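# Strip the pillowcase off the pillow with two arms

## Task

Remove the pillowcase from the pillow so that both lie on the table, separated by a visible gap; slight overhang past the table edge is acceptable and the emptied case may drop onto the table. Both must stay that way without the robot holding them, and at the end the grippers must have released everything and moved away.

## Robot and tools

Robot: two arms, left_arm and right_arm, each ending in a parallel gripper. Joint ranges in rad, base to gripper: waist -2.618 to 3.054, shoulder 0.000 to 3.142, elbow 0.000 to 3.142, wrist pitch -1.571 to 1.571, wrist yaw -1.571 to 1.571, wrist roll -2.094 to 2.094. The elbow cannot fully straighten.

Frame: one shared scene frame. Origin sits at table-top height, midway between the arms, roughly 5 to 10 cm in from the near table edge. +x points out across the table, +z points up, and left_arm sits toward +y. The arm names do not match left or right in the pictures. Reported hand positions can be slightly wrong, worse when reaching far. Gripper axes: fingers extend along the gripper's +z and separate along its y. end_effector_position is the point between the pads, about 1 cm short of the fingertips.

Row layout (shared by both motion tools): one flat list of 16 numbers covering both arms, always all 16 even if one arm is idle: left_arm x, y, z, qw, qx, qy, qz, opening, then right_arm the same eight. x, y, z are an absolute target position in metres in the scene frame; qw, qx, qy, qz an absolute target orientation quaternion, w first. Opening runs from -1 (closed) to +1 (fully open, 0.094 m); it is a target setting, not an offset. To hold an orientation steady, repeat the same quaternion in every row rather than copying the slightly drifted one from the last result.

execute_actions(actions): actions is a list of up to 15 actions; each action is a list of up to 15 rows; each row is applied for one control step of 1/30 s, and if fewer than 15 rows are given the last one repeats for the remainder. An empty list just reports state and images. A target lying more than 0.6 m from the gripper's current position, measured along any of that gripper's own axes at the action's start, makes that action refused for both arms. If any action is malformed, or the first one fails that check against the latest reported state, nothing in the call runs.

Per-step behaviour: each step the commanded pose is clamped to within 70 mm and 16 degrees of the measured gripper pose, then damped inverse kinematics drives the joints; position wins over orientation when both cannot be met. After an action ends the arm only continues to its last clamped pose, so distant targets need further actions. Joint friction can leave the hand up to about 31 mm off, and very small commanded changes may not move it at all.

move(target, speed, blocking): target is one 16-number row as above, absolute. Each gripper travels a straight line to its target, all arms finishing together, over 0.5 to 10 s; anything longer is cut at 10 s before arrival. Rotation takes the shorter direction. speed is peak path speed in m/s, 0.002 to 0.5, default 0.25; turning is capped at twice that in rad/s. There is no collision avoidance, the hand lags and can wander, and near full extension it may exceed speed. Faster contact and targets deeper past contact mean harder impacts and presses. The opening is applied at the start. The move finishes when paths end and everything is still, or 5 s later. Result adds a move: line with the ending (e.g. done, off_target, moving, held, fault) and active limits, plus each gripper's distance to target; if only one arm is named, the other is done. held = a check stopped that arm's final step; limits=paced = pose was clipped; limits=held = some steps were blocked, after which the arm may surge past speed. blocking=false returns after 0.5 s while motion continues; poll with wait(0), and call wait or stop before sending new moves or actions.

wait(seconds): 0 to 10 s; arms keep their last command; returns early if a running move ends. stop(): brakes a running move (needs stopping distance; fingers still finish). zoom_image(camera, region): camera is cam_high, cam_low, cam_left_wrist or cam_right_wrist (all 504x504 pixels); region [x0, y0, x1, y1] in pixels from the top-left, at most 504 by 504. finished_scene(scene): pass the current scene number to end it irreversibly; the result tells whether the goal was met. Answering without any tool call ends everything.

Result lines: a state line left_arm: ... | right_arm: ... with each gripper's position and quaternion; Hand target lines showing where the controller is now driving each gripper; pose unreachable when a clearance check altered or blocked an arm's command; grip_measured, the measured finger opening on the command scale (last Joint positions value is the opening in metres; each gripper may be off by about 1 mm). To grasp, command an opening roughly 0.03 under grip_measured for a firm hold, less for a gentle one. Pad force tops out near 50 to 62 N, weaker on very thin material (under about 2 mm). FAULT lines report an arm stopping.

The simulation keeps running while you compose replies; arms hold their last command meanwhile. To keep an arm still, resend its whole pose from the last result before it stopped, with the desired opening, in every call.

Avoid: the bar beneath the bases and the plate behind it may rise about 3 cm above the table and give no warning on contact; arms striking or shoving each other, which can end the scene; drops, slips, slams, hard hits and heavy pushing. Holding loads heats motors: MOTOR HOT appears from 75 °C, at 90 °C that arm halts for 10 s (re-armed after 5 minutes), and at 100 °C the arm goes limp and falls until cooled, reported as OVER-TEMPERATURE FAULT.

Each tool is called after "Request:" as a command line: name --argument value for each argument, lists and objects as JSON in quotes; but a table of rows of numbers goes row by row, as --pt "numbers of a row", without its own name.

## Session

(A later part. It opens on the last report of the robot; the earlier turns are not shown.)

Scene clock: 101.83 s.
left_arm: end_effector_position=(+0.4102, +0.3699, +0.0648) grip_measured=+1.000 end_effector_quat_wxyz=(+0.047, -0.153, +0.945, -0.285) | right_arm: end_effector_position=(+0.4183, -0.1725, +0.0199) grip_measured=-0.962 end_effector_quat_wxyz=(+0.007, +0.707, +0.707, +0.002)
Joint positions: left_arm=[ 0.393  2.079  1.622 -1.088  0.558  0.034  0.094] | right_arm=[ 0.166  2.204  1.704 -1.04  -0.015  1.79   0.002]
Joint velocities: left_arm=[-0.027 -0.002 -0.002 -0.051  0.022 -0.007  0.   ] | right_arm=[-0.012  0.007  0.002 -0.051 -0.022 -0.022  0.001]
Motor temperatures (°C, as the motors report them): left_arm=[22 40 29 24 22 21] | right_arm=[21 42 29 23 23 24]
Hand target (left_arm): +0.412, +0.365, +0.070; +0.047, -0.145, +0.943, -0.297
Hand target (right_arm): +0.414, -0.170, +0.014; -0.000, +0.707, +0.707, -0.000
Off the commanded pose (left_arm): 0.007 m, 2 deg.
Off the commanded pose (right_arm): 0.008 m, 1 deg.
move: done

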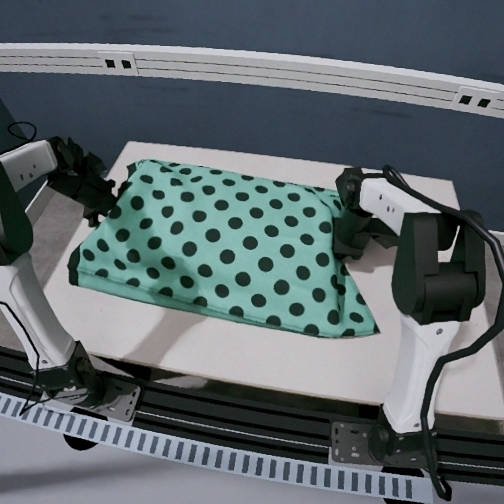

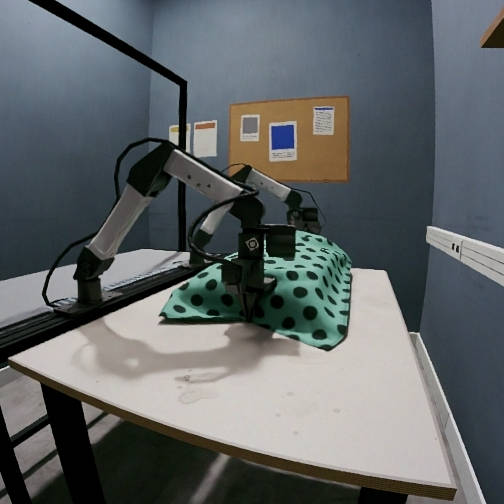

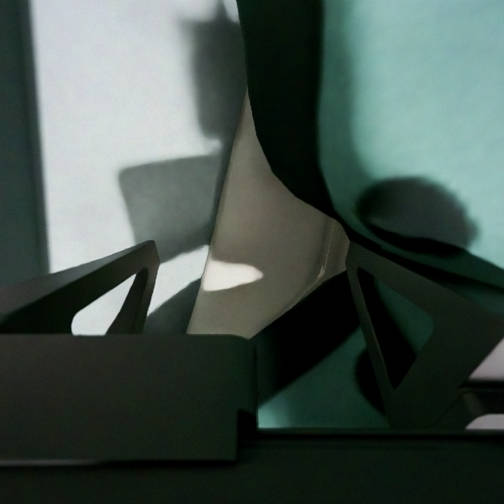

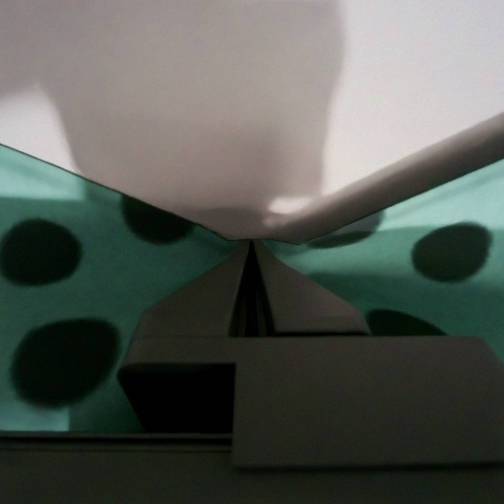

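Request:
move --target '[0.411,0.36,0.042,0.046,-0.145,0.943,-0.297,1, 0.414,-0.17,0.014,0,0.707,0.707,0,-1]' --speed 0.05

Scene clock: 103.47 s.
left_arm: end_effector_position=(+0.4139, +0.3705, +0.0465) grip_measured=+1.000 end_effector_quat_wxyz=(+0.056, -0.149, +0.945, -0.284) | right_arm: end_effector_position=(+0.4183, -0.1727, +0.0199) grip_measured=-0.962 end_effector_quat_wxyz=(+0.007, +0.707, +0.707, +0.002)
Joint positions: left_arm=[ 0.393  2.1    1.578 -1.006  0.559  0.037  0.094] | right_arm=[ 0.166  2.204  1.704 -1.04  -0.014  1.79   0.002]
Joint velocities: left_arm=[-0.002 -0.002  0.007 -0.007  0.007  0.051  0.   ] | right_arm=[-0.012 -0.012 -0.007 -0.037  0.037 -0.095 -0.001]
Motor temperatures (°C, as the motors report them): left_arm=[22 40 29 23 22 21] | right_arm=[21 42 29 23 23 24]
Hand target (left_arm): +0.410, +0.360, +0.042; +0.046, -0.145, +0.943, -0.296
Hand target (right_arm): +0.414, -0.170, +0.014; +0.000, +0.707, +0.707, -0.000
Off the commanded pose (left_arm): 0.012 m, 2 deg.
Off the commanded pose (right_arm): 0.008 m, 1 deg.
move: off_target (left_arm)

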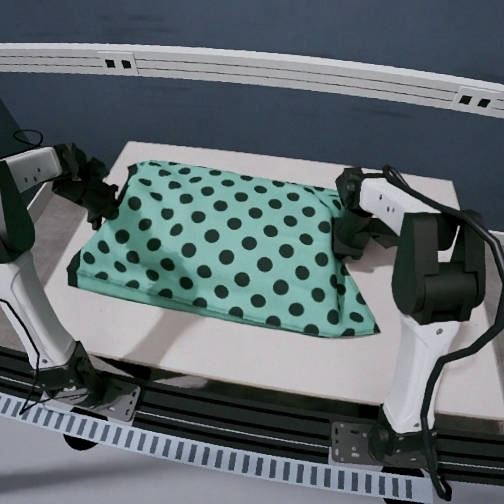

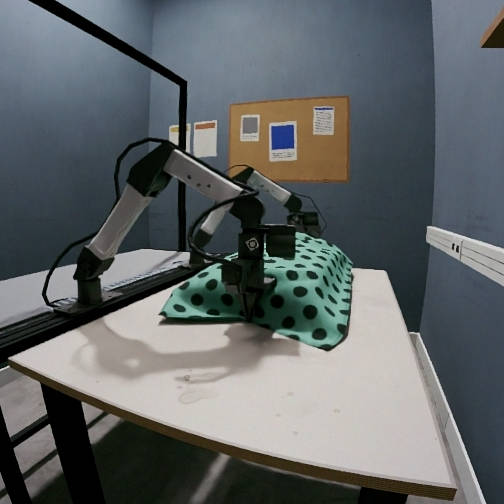

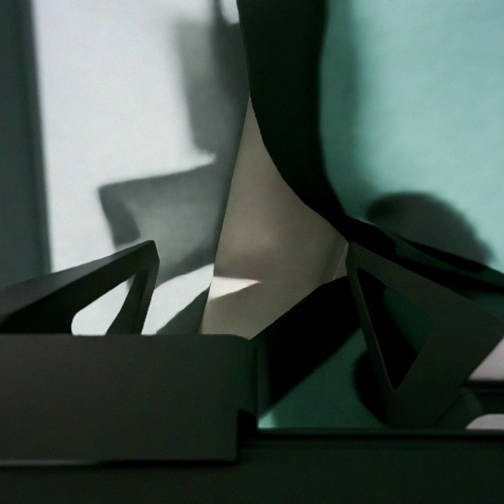

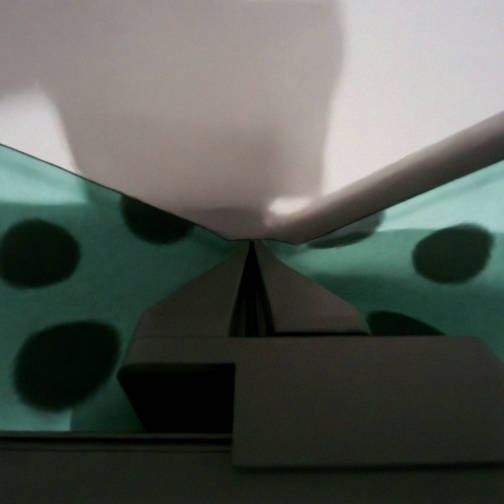

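Request:
move --target '[0.411,0.355,0.04,0.046,-0.145,0.943,-0.297,-1, 0.414,-0.17,0.014,0,0.707,0.707,0,-1]' --speed 0.05

Scene clock: 104.40 s.
left_arm: end_effector_position=(+0.4137, +0.3627, +0.0439) grip_measured=-0.977 end_effector_quat_wxyz=(+0.054, -0.145, +0.945, -0.289) | right_arm: end_effector_position=(+0.4183, -0.1727, +0.0199) grip_measured=-0.962 end_effector_quat_wxyz=(+0.007, +0.707, +0.707, +0.002)
Joint positions: left_arm=[ 0.378  2.1    1.563 -0.991  0.567  0.031  0.001] | right_arm=[ 0.166  2.204  1.704 -1.04  -0.014  1.79   0.002]
Joint velocities: left_arm=[-0.017  0.007  0.002 -0.037  0.022  0.022 -0.   ] | right_arm=[ 0.002 -0.012 -0.002  0.007  0.037  0.037 -0.   ]
Motor temperatures (°C, as the motors report them): left_arm=[22 40 29 23 22 21] | right_arm=[21 42 29 23 23 24]
Hand target (left_arm): +0.411, +0.355, +0.040; +0.045, -0.145, +0.943, -0.297
Hand target (right_arm): +0.414, -0.170, +0.014; -0.000, +0.707, +0.707, -0.000
Off the commanded pose (left_arm): 0.009 m, 1 deg.
Off the commanded pose (right_arm): 0.008 m, 1 deg.
move: done

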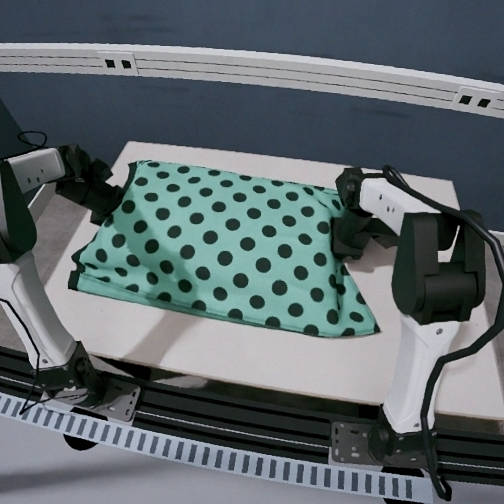

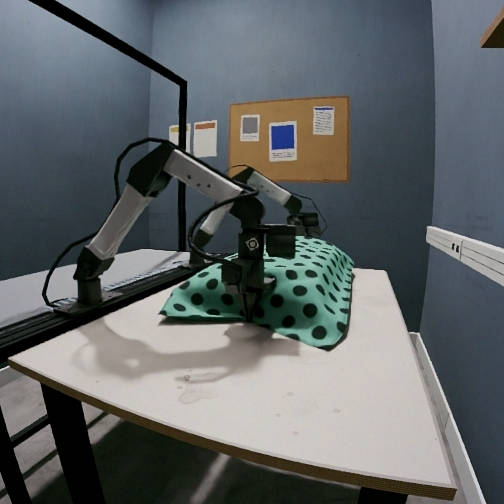

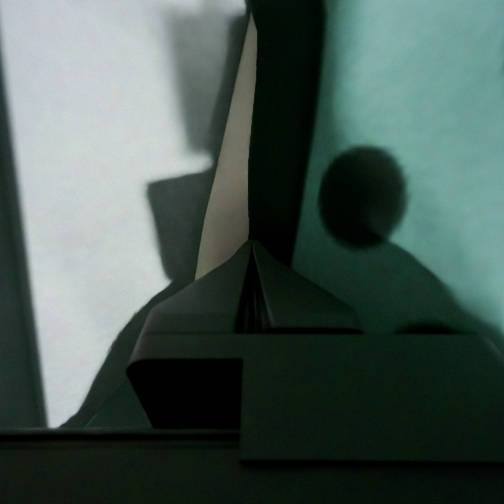

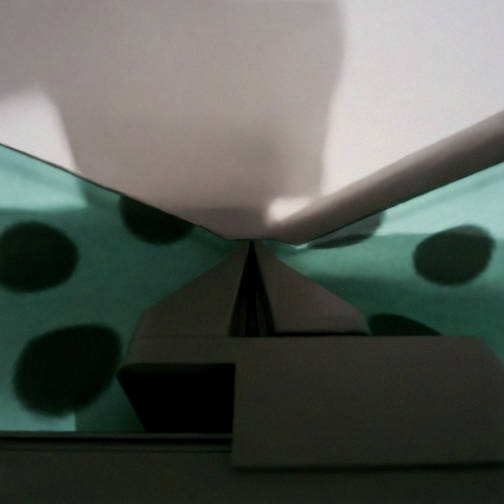

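Request:
zoom_image --camera "cam_high" --region '[0,120,200,320]'

Request:
zoom_image --camera "cam_low" --region '[150,180,380,360]'

Region (0, 120, 200, 320) of cam_high's 504x504 image, scaled by 2.520, with more detail than that image has.

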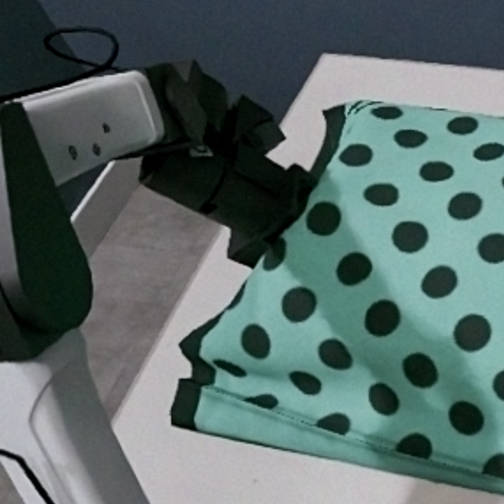

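Region (150, 180, 380, 360) of cam_low's 504x504 image, scaled by 2.191, with more detail than that image has; it fills the top 394 rows of this view, and the rest is white.

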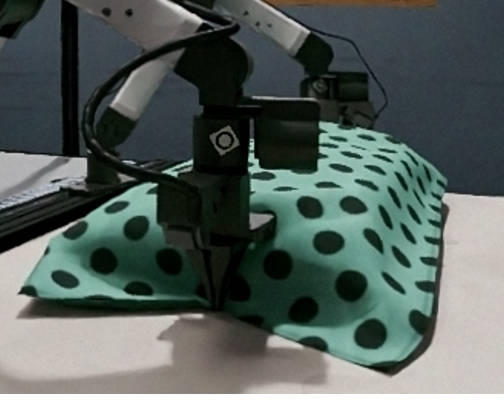

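Request:
move --target '[0.411,0.36,0.042,0.046,-0.145,0.943,-0.297,1, 0.414,-0.17,0.014,0,0.707,0.707,0,-1]' --speed 0.05

Scene clock: 107.27 s.
left_arm: end_effector_position=(+0.4133, +0.3668, +0.0430) grip_measured=+1.000 end_effector_quat_wxyz=(+0.054, -0.149, +0.945, -0.285) | right_arm: end_effector_position=(+0.4183, -0.1727, +0.0199) grip_measured=-0.962 end_effector_quat_wxyz=(+0.007, +0.707, +0.707, +0.002)
Joint positions: left_arm=[ 0.385  2.1    1.563 -0.99   0.559  0.03   0.094] | right_arm=[ 0.166  2.204  1.704 -1.04  -0.014  1.79   0.002]
Joint velocities: left_arm=[-0.002  0.007 -0.012 -0.081 -0.037  0.022  0.   ] | right_arm=[-0.002 -0.002 -0.007  0.007 -0.095  0.037 -0.001]
Motor temperatures (°C, as the motors report them): left_arm=[22 40 29 23 22 21] | right_arm=[21 42 29 23 23 24]
Hand target (left_arm): +0.411, +0.360, +0.042; +0.046, -0.145, +0.943, -0.297
Hand target (right_arm): +0.414, -0.170, +0.014; -0.000, +0.707, +0.707, -0.000
Off the commanded pose (left_arm): 0.007 m, 2 deg.
Off the commanded pose (right_arm): 0.008 m, 1 deg.
move: done

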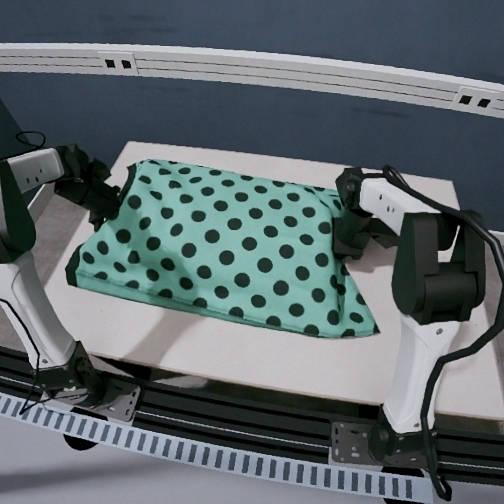

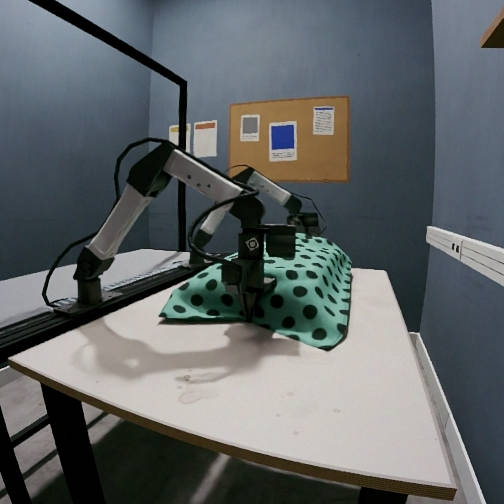

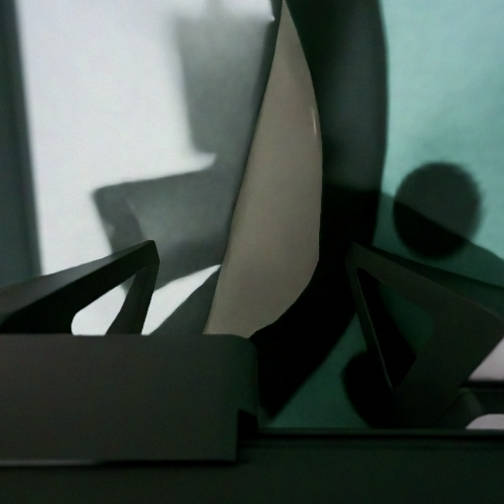

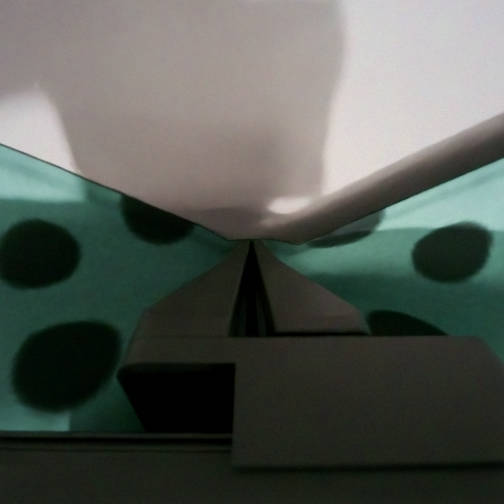

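Request:
move --target '[0.411,0.365,0.015,0.046,-0.145,0.943,-0.297,1, 0.414,-0.17,0.014,0,0.707,0.707,0,-1]' --speed 0.04

Scene clock: 108.40 s.
left_arm: end_effector_position=(+0.4181, +0.3721, +0.0303) grip_measured=+1.000 end_effector_quat_wxyz=(+0.064, -0.147, +0.945, -0.286) | right_arm: end_effector_position=(+0.4183, -0.1727, +0.0199) grip_measured=-0.962 end_effector_quat_wxyz=(+0.007, +0.707, +0.707, +0.002)
Joint positions: left_arm=[ 0.397  2.127  1.552 -0.94   0.566  0.041  0.094] | right_arm=[ 0.166  2.204  1.704 -1.04  -0.014  1.79   0.002]
Joint velocities: left_arm=[ 0.007 -0.012 -0.017 -0.051 -0.007 -0.037  0.   ] | right_arm=[-0.002  0.012  0.002  0.051 -0.066 -0.051 -0.001]
Motor temperatures (°C, as the motors report them): left_arm=[22 40 29 23 22 21] | right_arm=[21 43 29 23 23 24]
Hand target (left_arm): +0.410, +0.365, +0.016; +0.046, -0.145, +0.943, -0.297
Hand target (right_arm): +0.414, -0.170, +0.014; -0.000, +0.707, +0.707, -0.000
Off the commanded pose (left_arm): 0.018 m, 2 deg.
Off the commanded pose (right_arm): 0.008 m, 1 deg.
move: off_target (left_arm)

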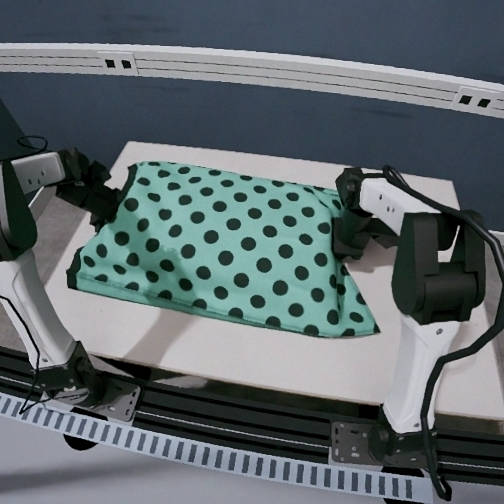

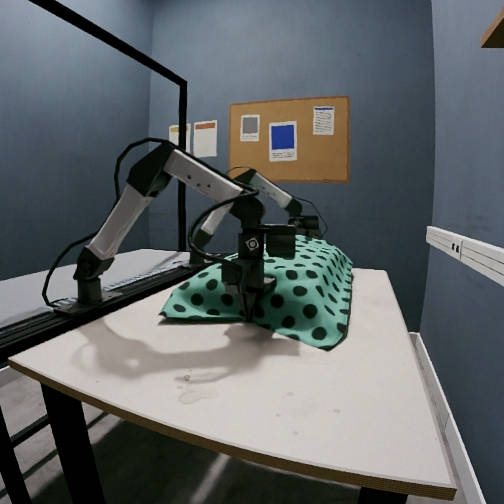

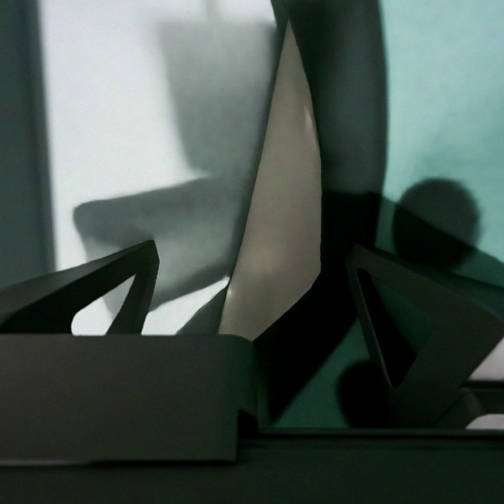

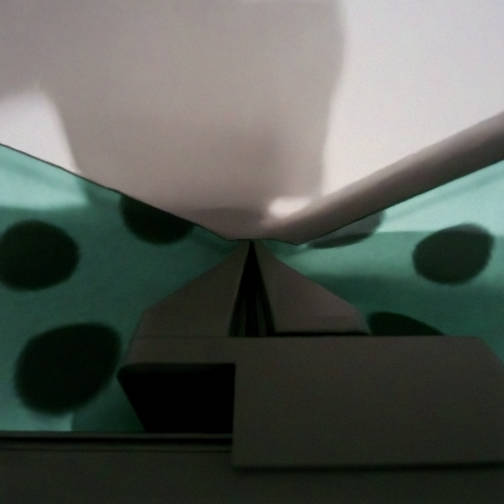

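Request:
execute_actions --actions '[[[0.412,0.368,0.055,0.046,-0.145,0.943,-0.297,1, 0.414,-0.17,0.014,0,0.707,0.707,0,-1]],[[0.412,0.368,0.055,0.046,-0.145,0.943,-0.297,-0.1, 0.414,-0.17,0.014,0,0.707,0.707,0,-1]]]'

Scene clock: 109.87 s.
left_arm: end_effector_position=(+0.4083, +0.3685, +0.0424) grip_measured=-0.098 end_effector_quat_wxyz=(+0.033, -0.153, +0.943, -0.293) | right_arm: end_effector_position=(+0.4183, -0.1727, +0.0199) grip_measured=-0.962 end_effector_quat_wxyz=(+0.007, +0.707, +0.707, +0.002)
Joint positions: left_arm=[ 0.397  2.127  1.6   -1.055  0.568  0.048  0.042] | right_arm=[ 0.166  2.204  1.704 -1.04  -0.014  1.79   0.002]
Joint velocities: left_arm=[-0.007  0.007  0.007 -0.066  0.066  0.037 -0.001] | right_arm=[-0.022 -0.007 -0.012 -0.066 -0.022 -0.022 -0.   ]
Motor temperatures (°C, as the motors report them): left_arm=[22 40 29 23 22 21] | right_arm=[21 43 29 23 23 24]
Hand target (left_arm): +0.412, +0.368, +0.055; +0.046, -0.145, +0.943, -0.297
Hand target (right_arm): +0.414, -0.170, +0.014; -0.000, +0.707, +0.707, -0.000
Off the commanded pose (left_arm): 0.013 m, 2 deg.
Off the commanded pose (right_arm): 0.008 m, 1 deg.

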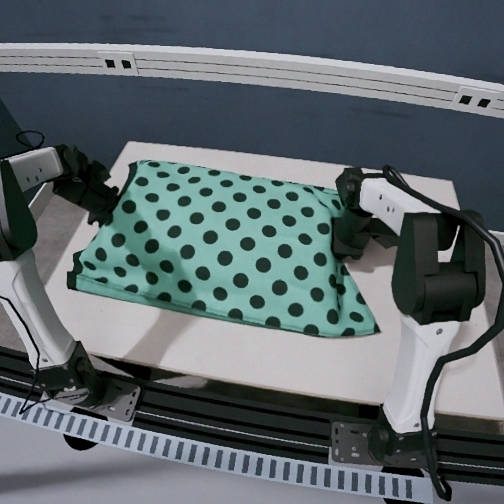

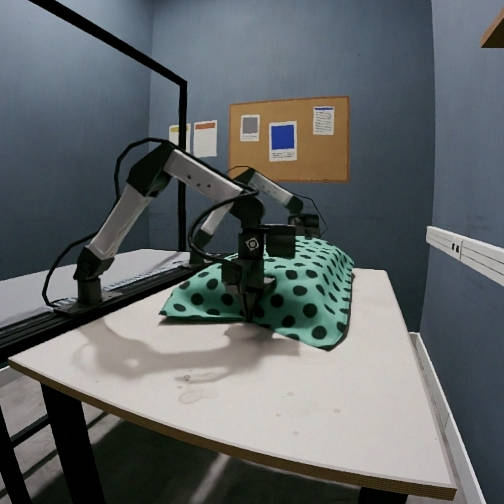

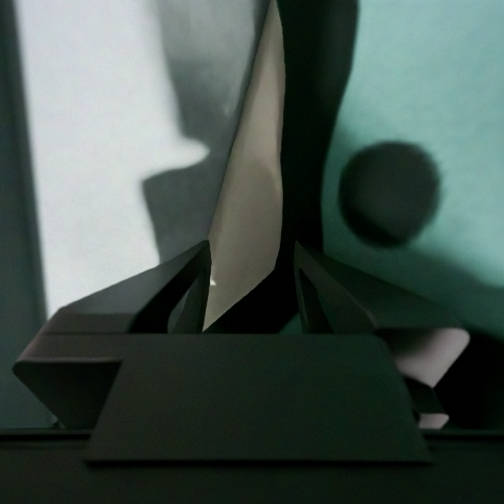

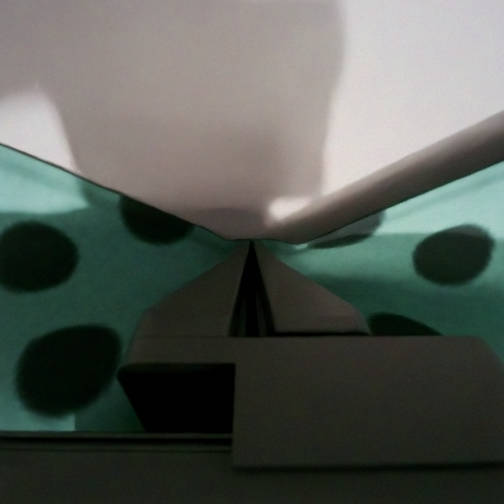

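Request:
move --target '[0.408,0.385,0.075,0.046,-0.145,0.943,-0.297,-0.5, 0.414,-0.17,0.014,0,0.707,0.707,0,-1]' --speed 0.08

Scene clock: 111.27 s.
left_arm: end_effector_position=(+0.4050, +0.3843, +0.0615) grip_measured=-0.498 end_effector_quat_wxyz=(+0.031, -0.152, +0.943, -0.295) | right_arm: end_effector_position=(+0.4183, -0.1727, +0.0199) grip_measured=-0.962 end_effector_quat_wxyz=(+0.007, +0.707, +0.707, +0.002)
Joint positions: left_arm=[ 0.436  2.127  1.679 -1.165  0.571  0.098  0.024] | right_arm=[ 0.166  2.204  1.704 -1.04  -0.014  1.79   0.002]
Joint velocities: left_arm=[-0.002  0.007  0.007  0.007  0.037 -0.007  0.001] | right_arm=[-0.007 -0.017 -0.002 -0.081  0.007  0.022  0.   ]
Motor temperatures (°C, as the motors report them): left_arm=[22 41 30 23 22 21] | right_arm=[21 43 29 23 23 24]
Hand target (left_arm): +0.409, +0.385, +0.075; +0.046, -0.145, +0.943, -0.297
Hand target (right_arm): +0.414, -0.170, +0.014; -0.000, +0.707, +0.707, -0.000
Off the commanded pose (left_arm): 0.014 m, 2 deg.
Off the commanded pose (right_arm): 0.008 m, 1 deg.
move: off_target (left_arm)

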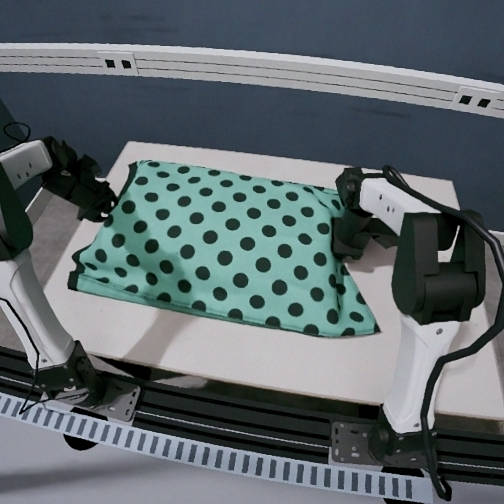

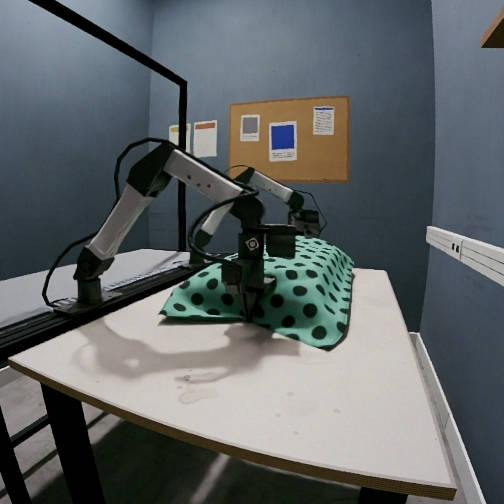

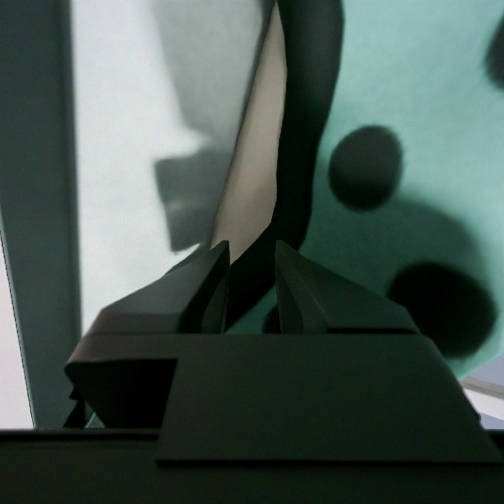

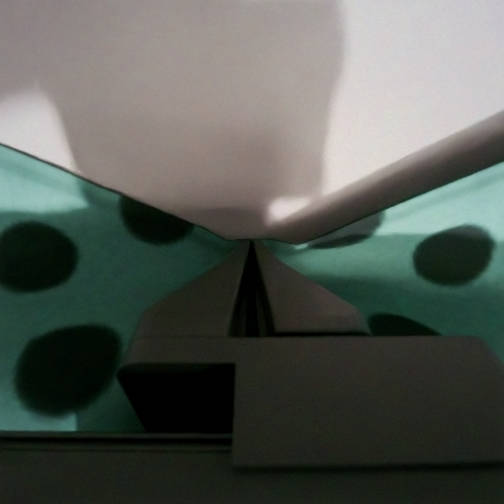

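Request:
execute_actions --actions '[[[0.403,0.40,0.065,0.046,-0.145,0.943,-0.297,-0.5, 0.414,-0.17,0.014,0,0.707,0.707,0,-1]],[[0.404,0.393,0.045,0.046,-0.145,0.943,-0.297,-0.5, 0.414,-0.17,0.014,0,0.707,0.707,0,-1]]]'

Scene clock: 112.63 s.
left_arm: end_effector_position=(+0.4052, +0.3993, +0.0489) grip_measured=-0.498 end_effector_quat_wxyz=(+0.052, -0.145, +0.944, -0.292) | right_arm: end_effector_position=(+0.4183, -0.1727, +0.0199) grip_measured=-0.962 end_effector_quat_wxyz=(+0.007, +0.707, +0.707, +0.002)
Joint positions: left_arm=[ 0.472  2.134  1.642 -1.099  0.573  0.143  0.024] | right_arm=[ 0.166  2.204  1.704 -1.04  -0.014  1.79   0.002]
Joint velocities: left_arm=[ 0.007  0.002  0.002 -0.081  0.037 -0.066 -0.   ] | right_arm=[-0.002  0.002  0.002 -0.007  0.022 -0.007 -0.002]
Motor temperatures (°C, as the motors report them): left_arm=[22 41 30 23 22 21] | right_arm=[21 43 29 23 23 24]
Hand target (left_arm): +0.403, +0.393, +0.045; +0.046, -0.145, +0.943, -0.297
Hand target (right_arm): +0.414, -0.170, +0.014; -0.000, +0.707, +0.707, -0.000
Off the commanded pose (left_arm): 0.007 m, 1 deg.
Off the commanded pose (right_arm): 0.008 m, 1 deg.

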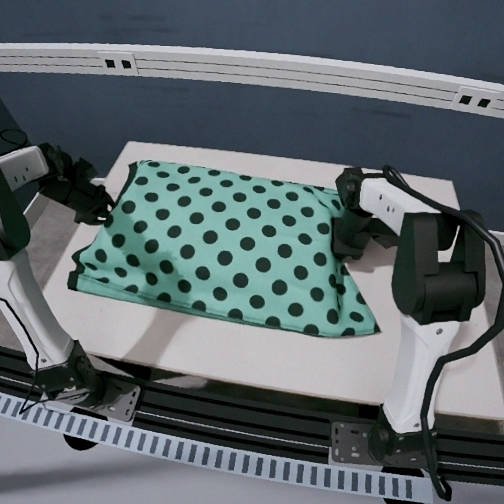

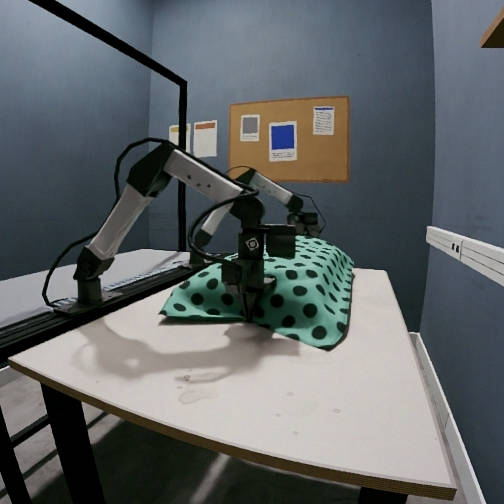

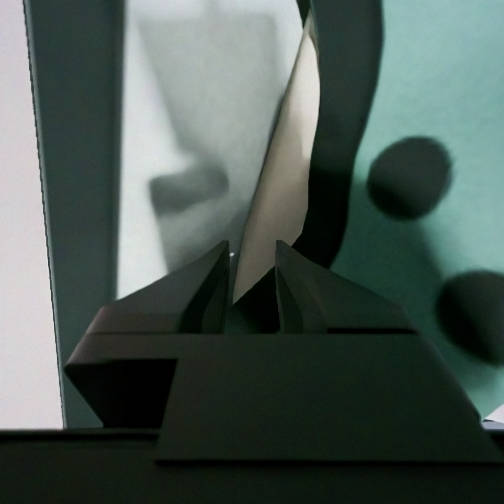

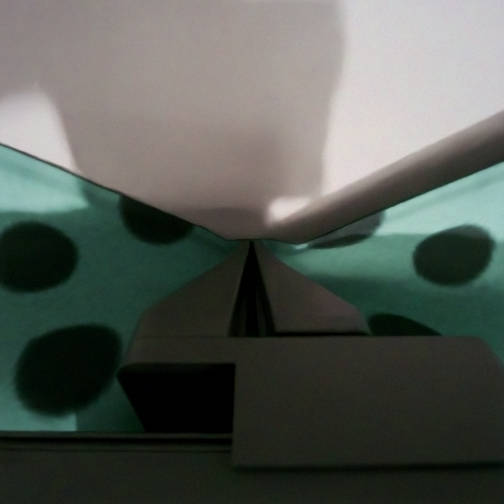

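Request:
execute_actions --actions '[[[0.43,0.395,0.046,0.046,-0.145,0.943,-0.297,-0.5, 0.414,-0.17,0.014,0,0.707,0.707,0,-1]],[[0.43,0.395,0.046,0.046,-0.145,0.943,-0.297,-0.5, 0.414,-0.17,0.014,0,0.707,0.707,0,-1]]]'

Scene clock: 113.90 s.
left_arm: end_effector_position=(+0.4249, +0.3975, +0.0401) grip_measured=-0.498 end_effector_quat_wxyz=(+0.042, -0.147, +0.944, -0.294) | right_arm: end_effector_position=(+0.4183, -0.1727, +0.0199) grip_measured=-0.962 end_effector_quat_wxyz=(+0.007, +0.707, +0.707, +0.002)
Joint positions: left_arm=[ 0.449  2.227  1.757 -1.13   0.573  0.118  0.024] | right_arm=[ 0.166  2.204  1.704 -1.04  -0.014  1.79   0.002]
Joint velocities: left_arm=[-0.007 -0.002 -0.002 -0.022 -0.037 -0.022 -0.001] | right_arm=[-0.002 -0.007  0.012 -0.037 -0.007 -0.051 -0.001]
Motor temperatures (°C, as the motors report them): left_arm=[22 41 30 23 22 21] | right_arm=[21 43 29 23 23 24]
Hand target (left_arm): +0.430, +0.395, +0.046; +0.046, -0.145, +0.943, -0.297
Hand target (right_arm): +0.414, -0.170, +0.014; -0.000, +0.707, +0.707, -0.000
Off the commanded pose (left_arm): 0.008 m, 1 deg.
Off the commanded pose (right_arm): 0.008 m, 1 deg.

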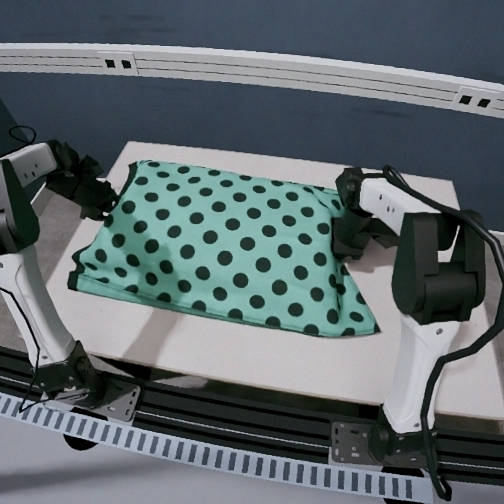

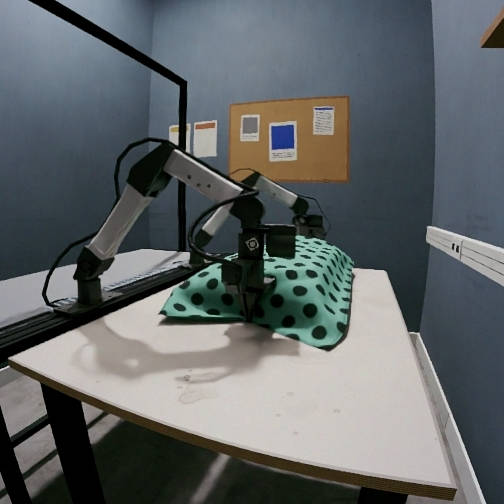

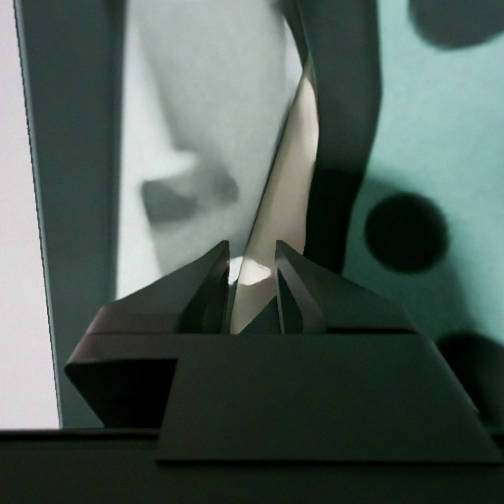

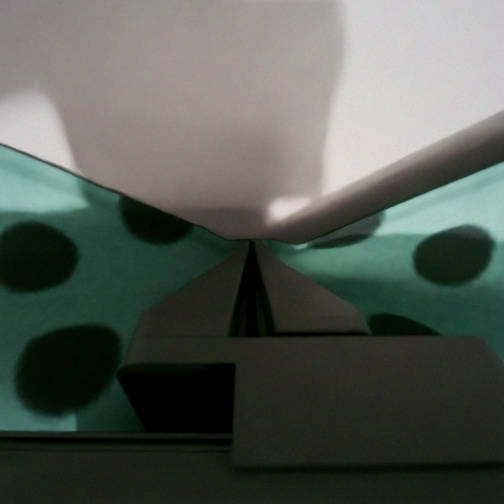

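Request:
move --target '[0.432,0.384,0.008,0.046,-0.145,0.943,-0.297,-0.5, 0.414,-0.17,0.014,0,0.707,0.707,0,-1]' --speed 0.04

Scene clock: 115.27 s.
left_arm: end_effector_position=(+0.4341, +0.3920, +0.0141) grip_measured=-0.498 end_effector_quat_wxyz=(+0.056, -0.145, +0.944, -0.290) | right_arm: end_effector_position=(+0.4183, -0.1727, +0.0199) grip_measured=-0.962 end_effector_quat_wxyz=(+0.007, +0.707, +0.707, +0.002)
Joint positions: left_arm=[ 0.431  2.255  1.699 -1.001  0.573  0.092  0.024] | right_arm=[ 0.166  2.204  1.704 -1.04  -0.014  1.79   0.002]
Joint velocities: left_arm=[-0.007  0.007 -0.017  0.066  0.007 -0.066 -0.   ] | right_arm=[-0.007 -0.002  0.007  0.007 -0.051  0.007  0.   ]
Motor temperatures (°C, as the motors report them): left_arm=[22 41 30 23 22 21] | right_arm=[21 43 29 23 23 24]
Hand target (left_arm): +0.431, +0.384, +0.008; +0.046, -0.145, +0.943, -0.297
Hand target (right_arm): +0.414, -0.170, +0.014; -0.000, +0.707, +0.707, -0.000
Off the commanded pose (left_arm): 0.010 m, 1 deg.
Off the commanded pose (right_arm): 0.008 m, 1 deg.
move: done

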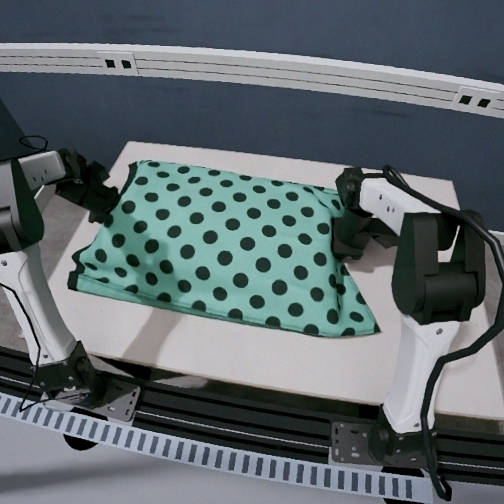

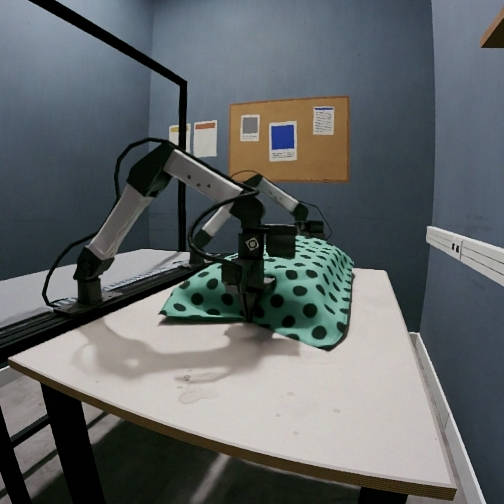

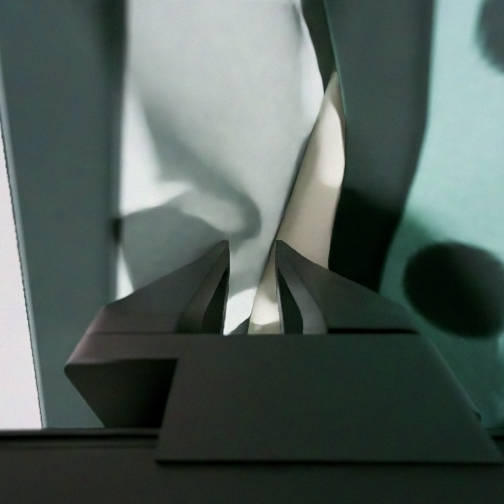

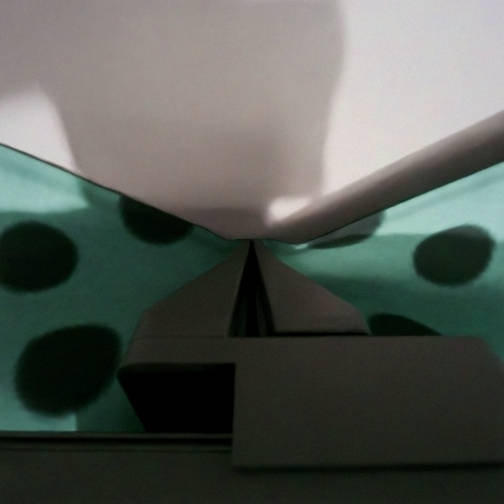

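Request:
execute_actions --actions '[[[0.432,0.365,0.004,0.046,-0.145,0.943,-0.297,-0.5, 0.414,-0.17,0.014,0,0.707,0.707,0,-1]],[[0.432,0.365,0.004,0.046,-0.145,0.943,-0.297,-0.5, 0.414,-0.17,0.014,0,0.707,0.707,0,-1]]]'

Scene clock: 116.83 s.
left_arm: end_effector_position=(+0.4375, +0.3714, +0.0108) grip_measured=-0.498 end_effector_quat_wxyz=(+0.056, -0.145, +0.942, -0.298) | right_arm: end_effector_position=(+0.4183, -0.1727, +0.0199) grip_measured=-0.962 end_effector_quat_wxyz=(+0.007, +0.707, +0.707, +0.002)
Joint positions: left_arm=[ 0.388  2.243  1.654 -0.944  0.587  0.041  0.024] | right_arm=[ 0.166  2.204  1.704 -1.04  -0.014  1.79   0.002]
Joint velocities: left_arm=[-0.002  0.012 -0.027 -0.022  0.022 -0.007  0.   ] | right_arm=[-0.012 -0.022 -0.007  0.022  0.051 -0.022 -0.   ]
Motor temperatures (°C, as the motors report them): left_arm=[22 41 30 23 22 21] | right_arm=[21 43 29 23 23 24]
Hand target (left_arm): +0.432, +0.365, +0.004; +0.046, -0.145, +0.943, -0.297
Hand target (right_arm): +0.414, -0.170, +0.014; -0.000, +0.707, +0.707, -0.000
Off the commanded pose (left_arm): 0.011 m, 1 deg.
Off the commanded pose (right_arm): 0.008 m, 1 deg.

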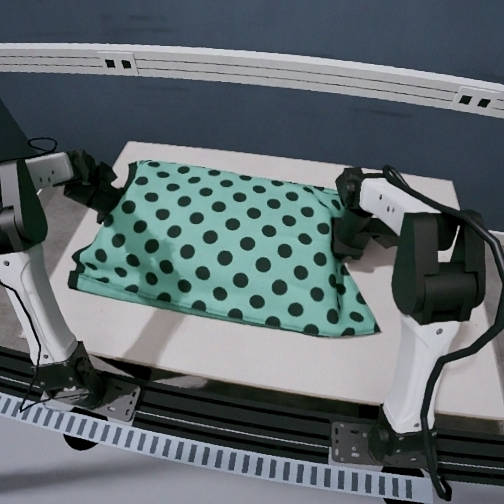

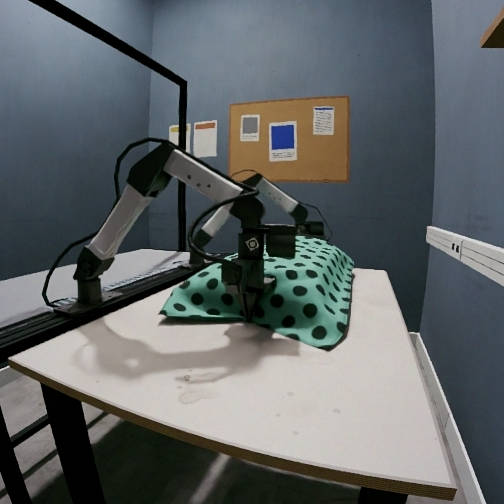

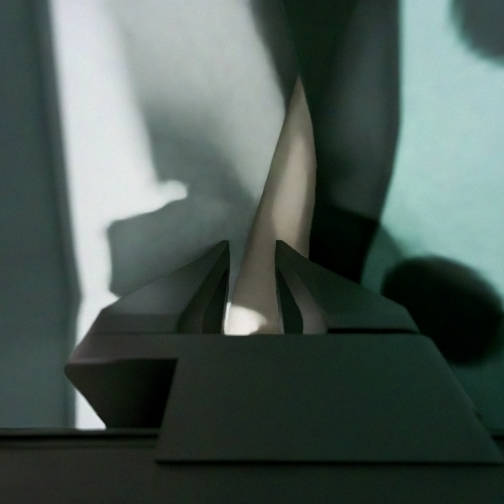

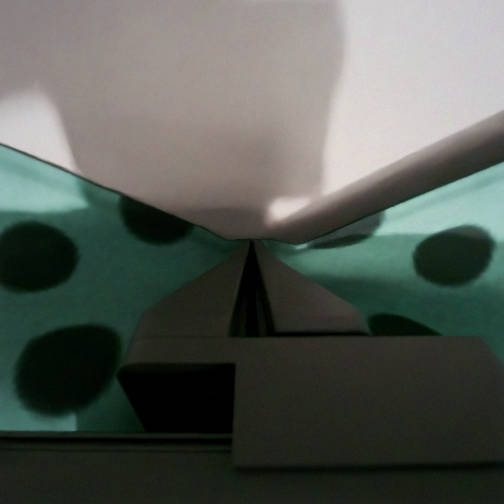

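Request:
execute_actions --actions '[[[0.432,0.365,0.0,0.046,-0.145,0.943,-0.297,-1, 0.414,-0.17,0.014,0,0.707,0.707,0,-1]],[[0.432,0.365,0.0,0.046,-0.145,0.943,-0.297,-1, 0.414,-0.17,0.014,0,0.707,0.707,0,-1]]]'

Scene clock: 118.07 s.
left_arm: end_effector_position=(+0.4364, +0.3712, +0.0062) grip_measured=-0.977 end_effector_quat_wxyz=(+0.057, -0.145, +0.942, -0.296) | right_arm: end_effector_position=(+0.4183, -0.1727, +0.0199) grip_measured=-0.962 end_effector_quat_wxyz=(+0.007, +0.707, +0.707, +0.002)
Joint positions: left_arm=[ 0.388  2.243  1.635 -0.923  0.584  0.04   0.001] | right_arm=[ 0.166  2.204  1.704 -1.04  -0.014  1.79   0.002]
Joint velocities: left_arm=[-0.012  0.012  0.012 -0.081  0.007  0.051 -0.001] | right_arm=[-0.002 -0.022  0.007 -0.037 -0.022 -0.007 -0.001]
Motor temperatures (°C, as the motors report them): left_arm=[22 41 30 23 22 21] | right_arm=[21 43 29 23 23 24]
Hand target (left_arm): +0.432, +0.365, +0.000; +0.046, -0.145, +0.943, -0.297
Hand target (right_arm): +0.414, -0.170, +0.014; -0.000, +0.707, +0.707, -0.000
Off the commanded pose (left_arm): 0.010 m, 1 deg.
Off the commanded pose (right_arm): 0.008 m, 1 deg.

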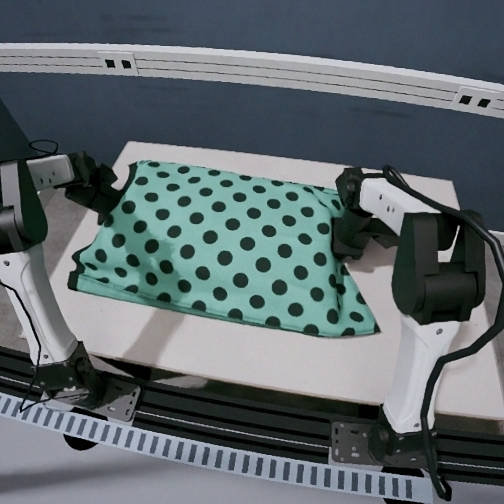

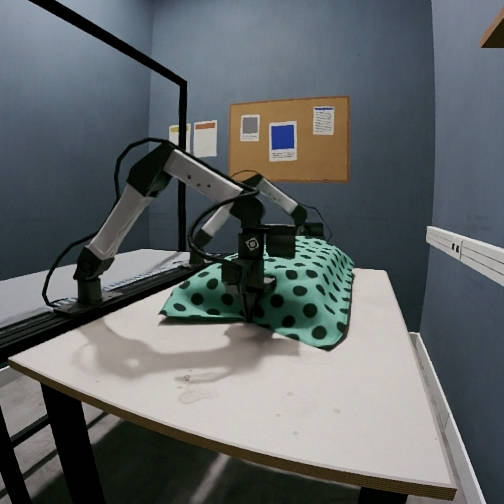

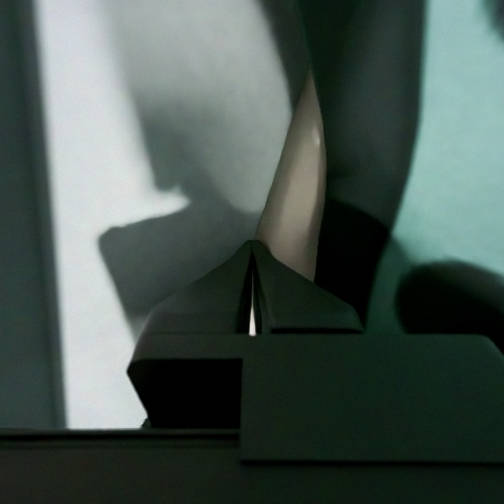

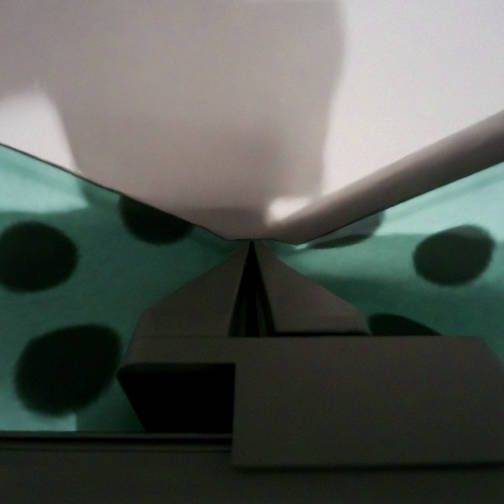

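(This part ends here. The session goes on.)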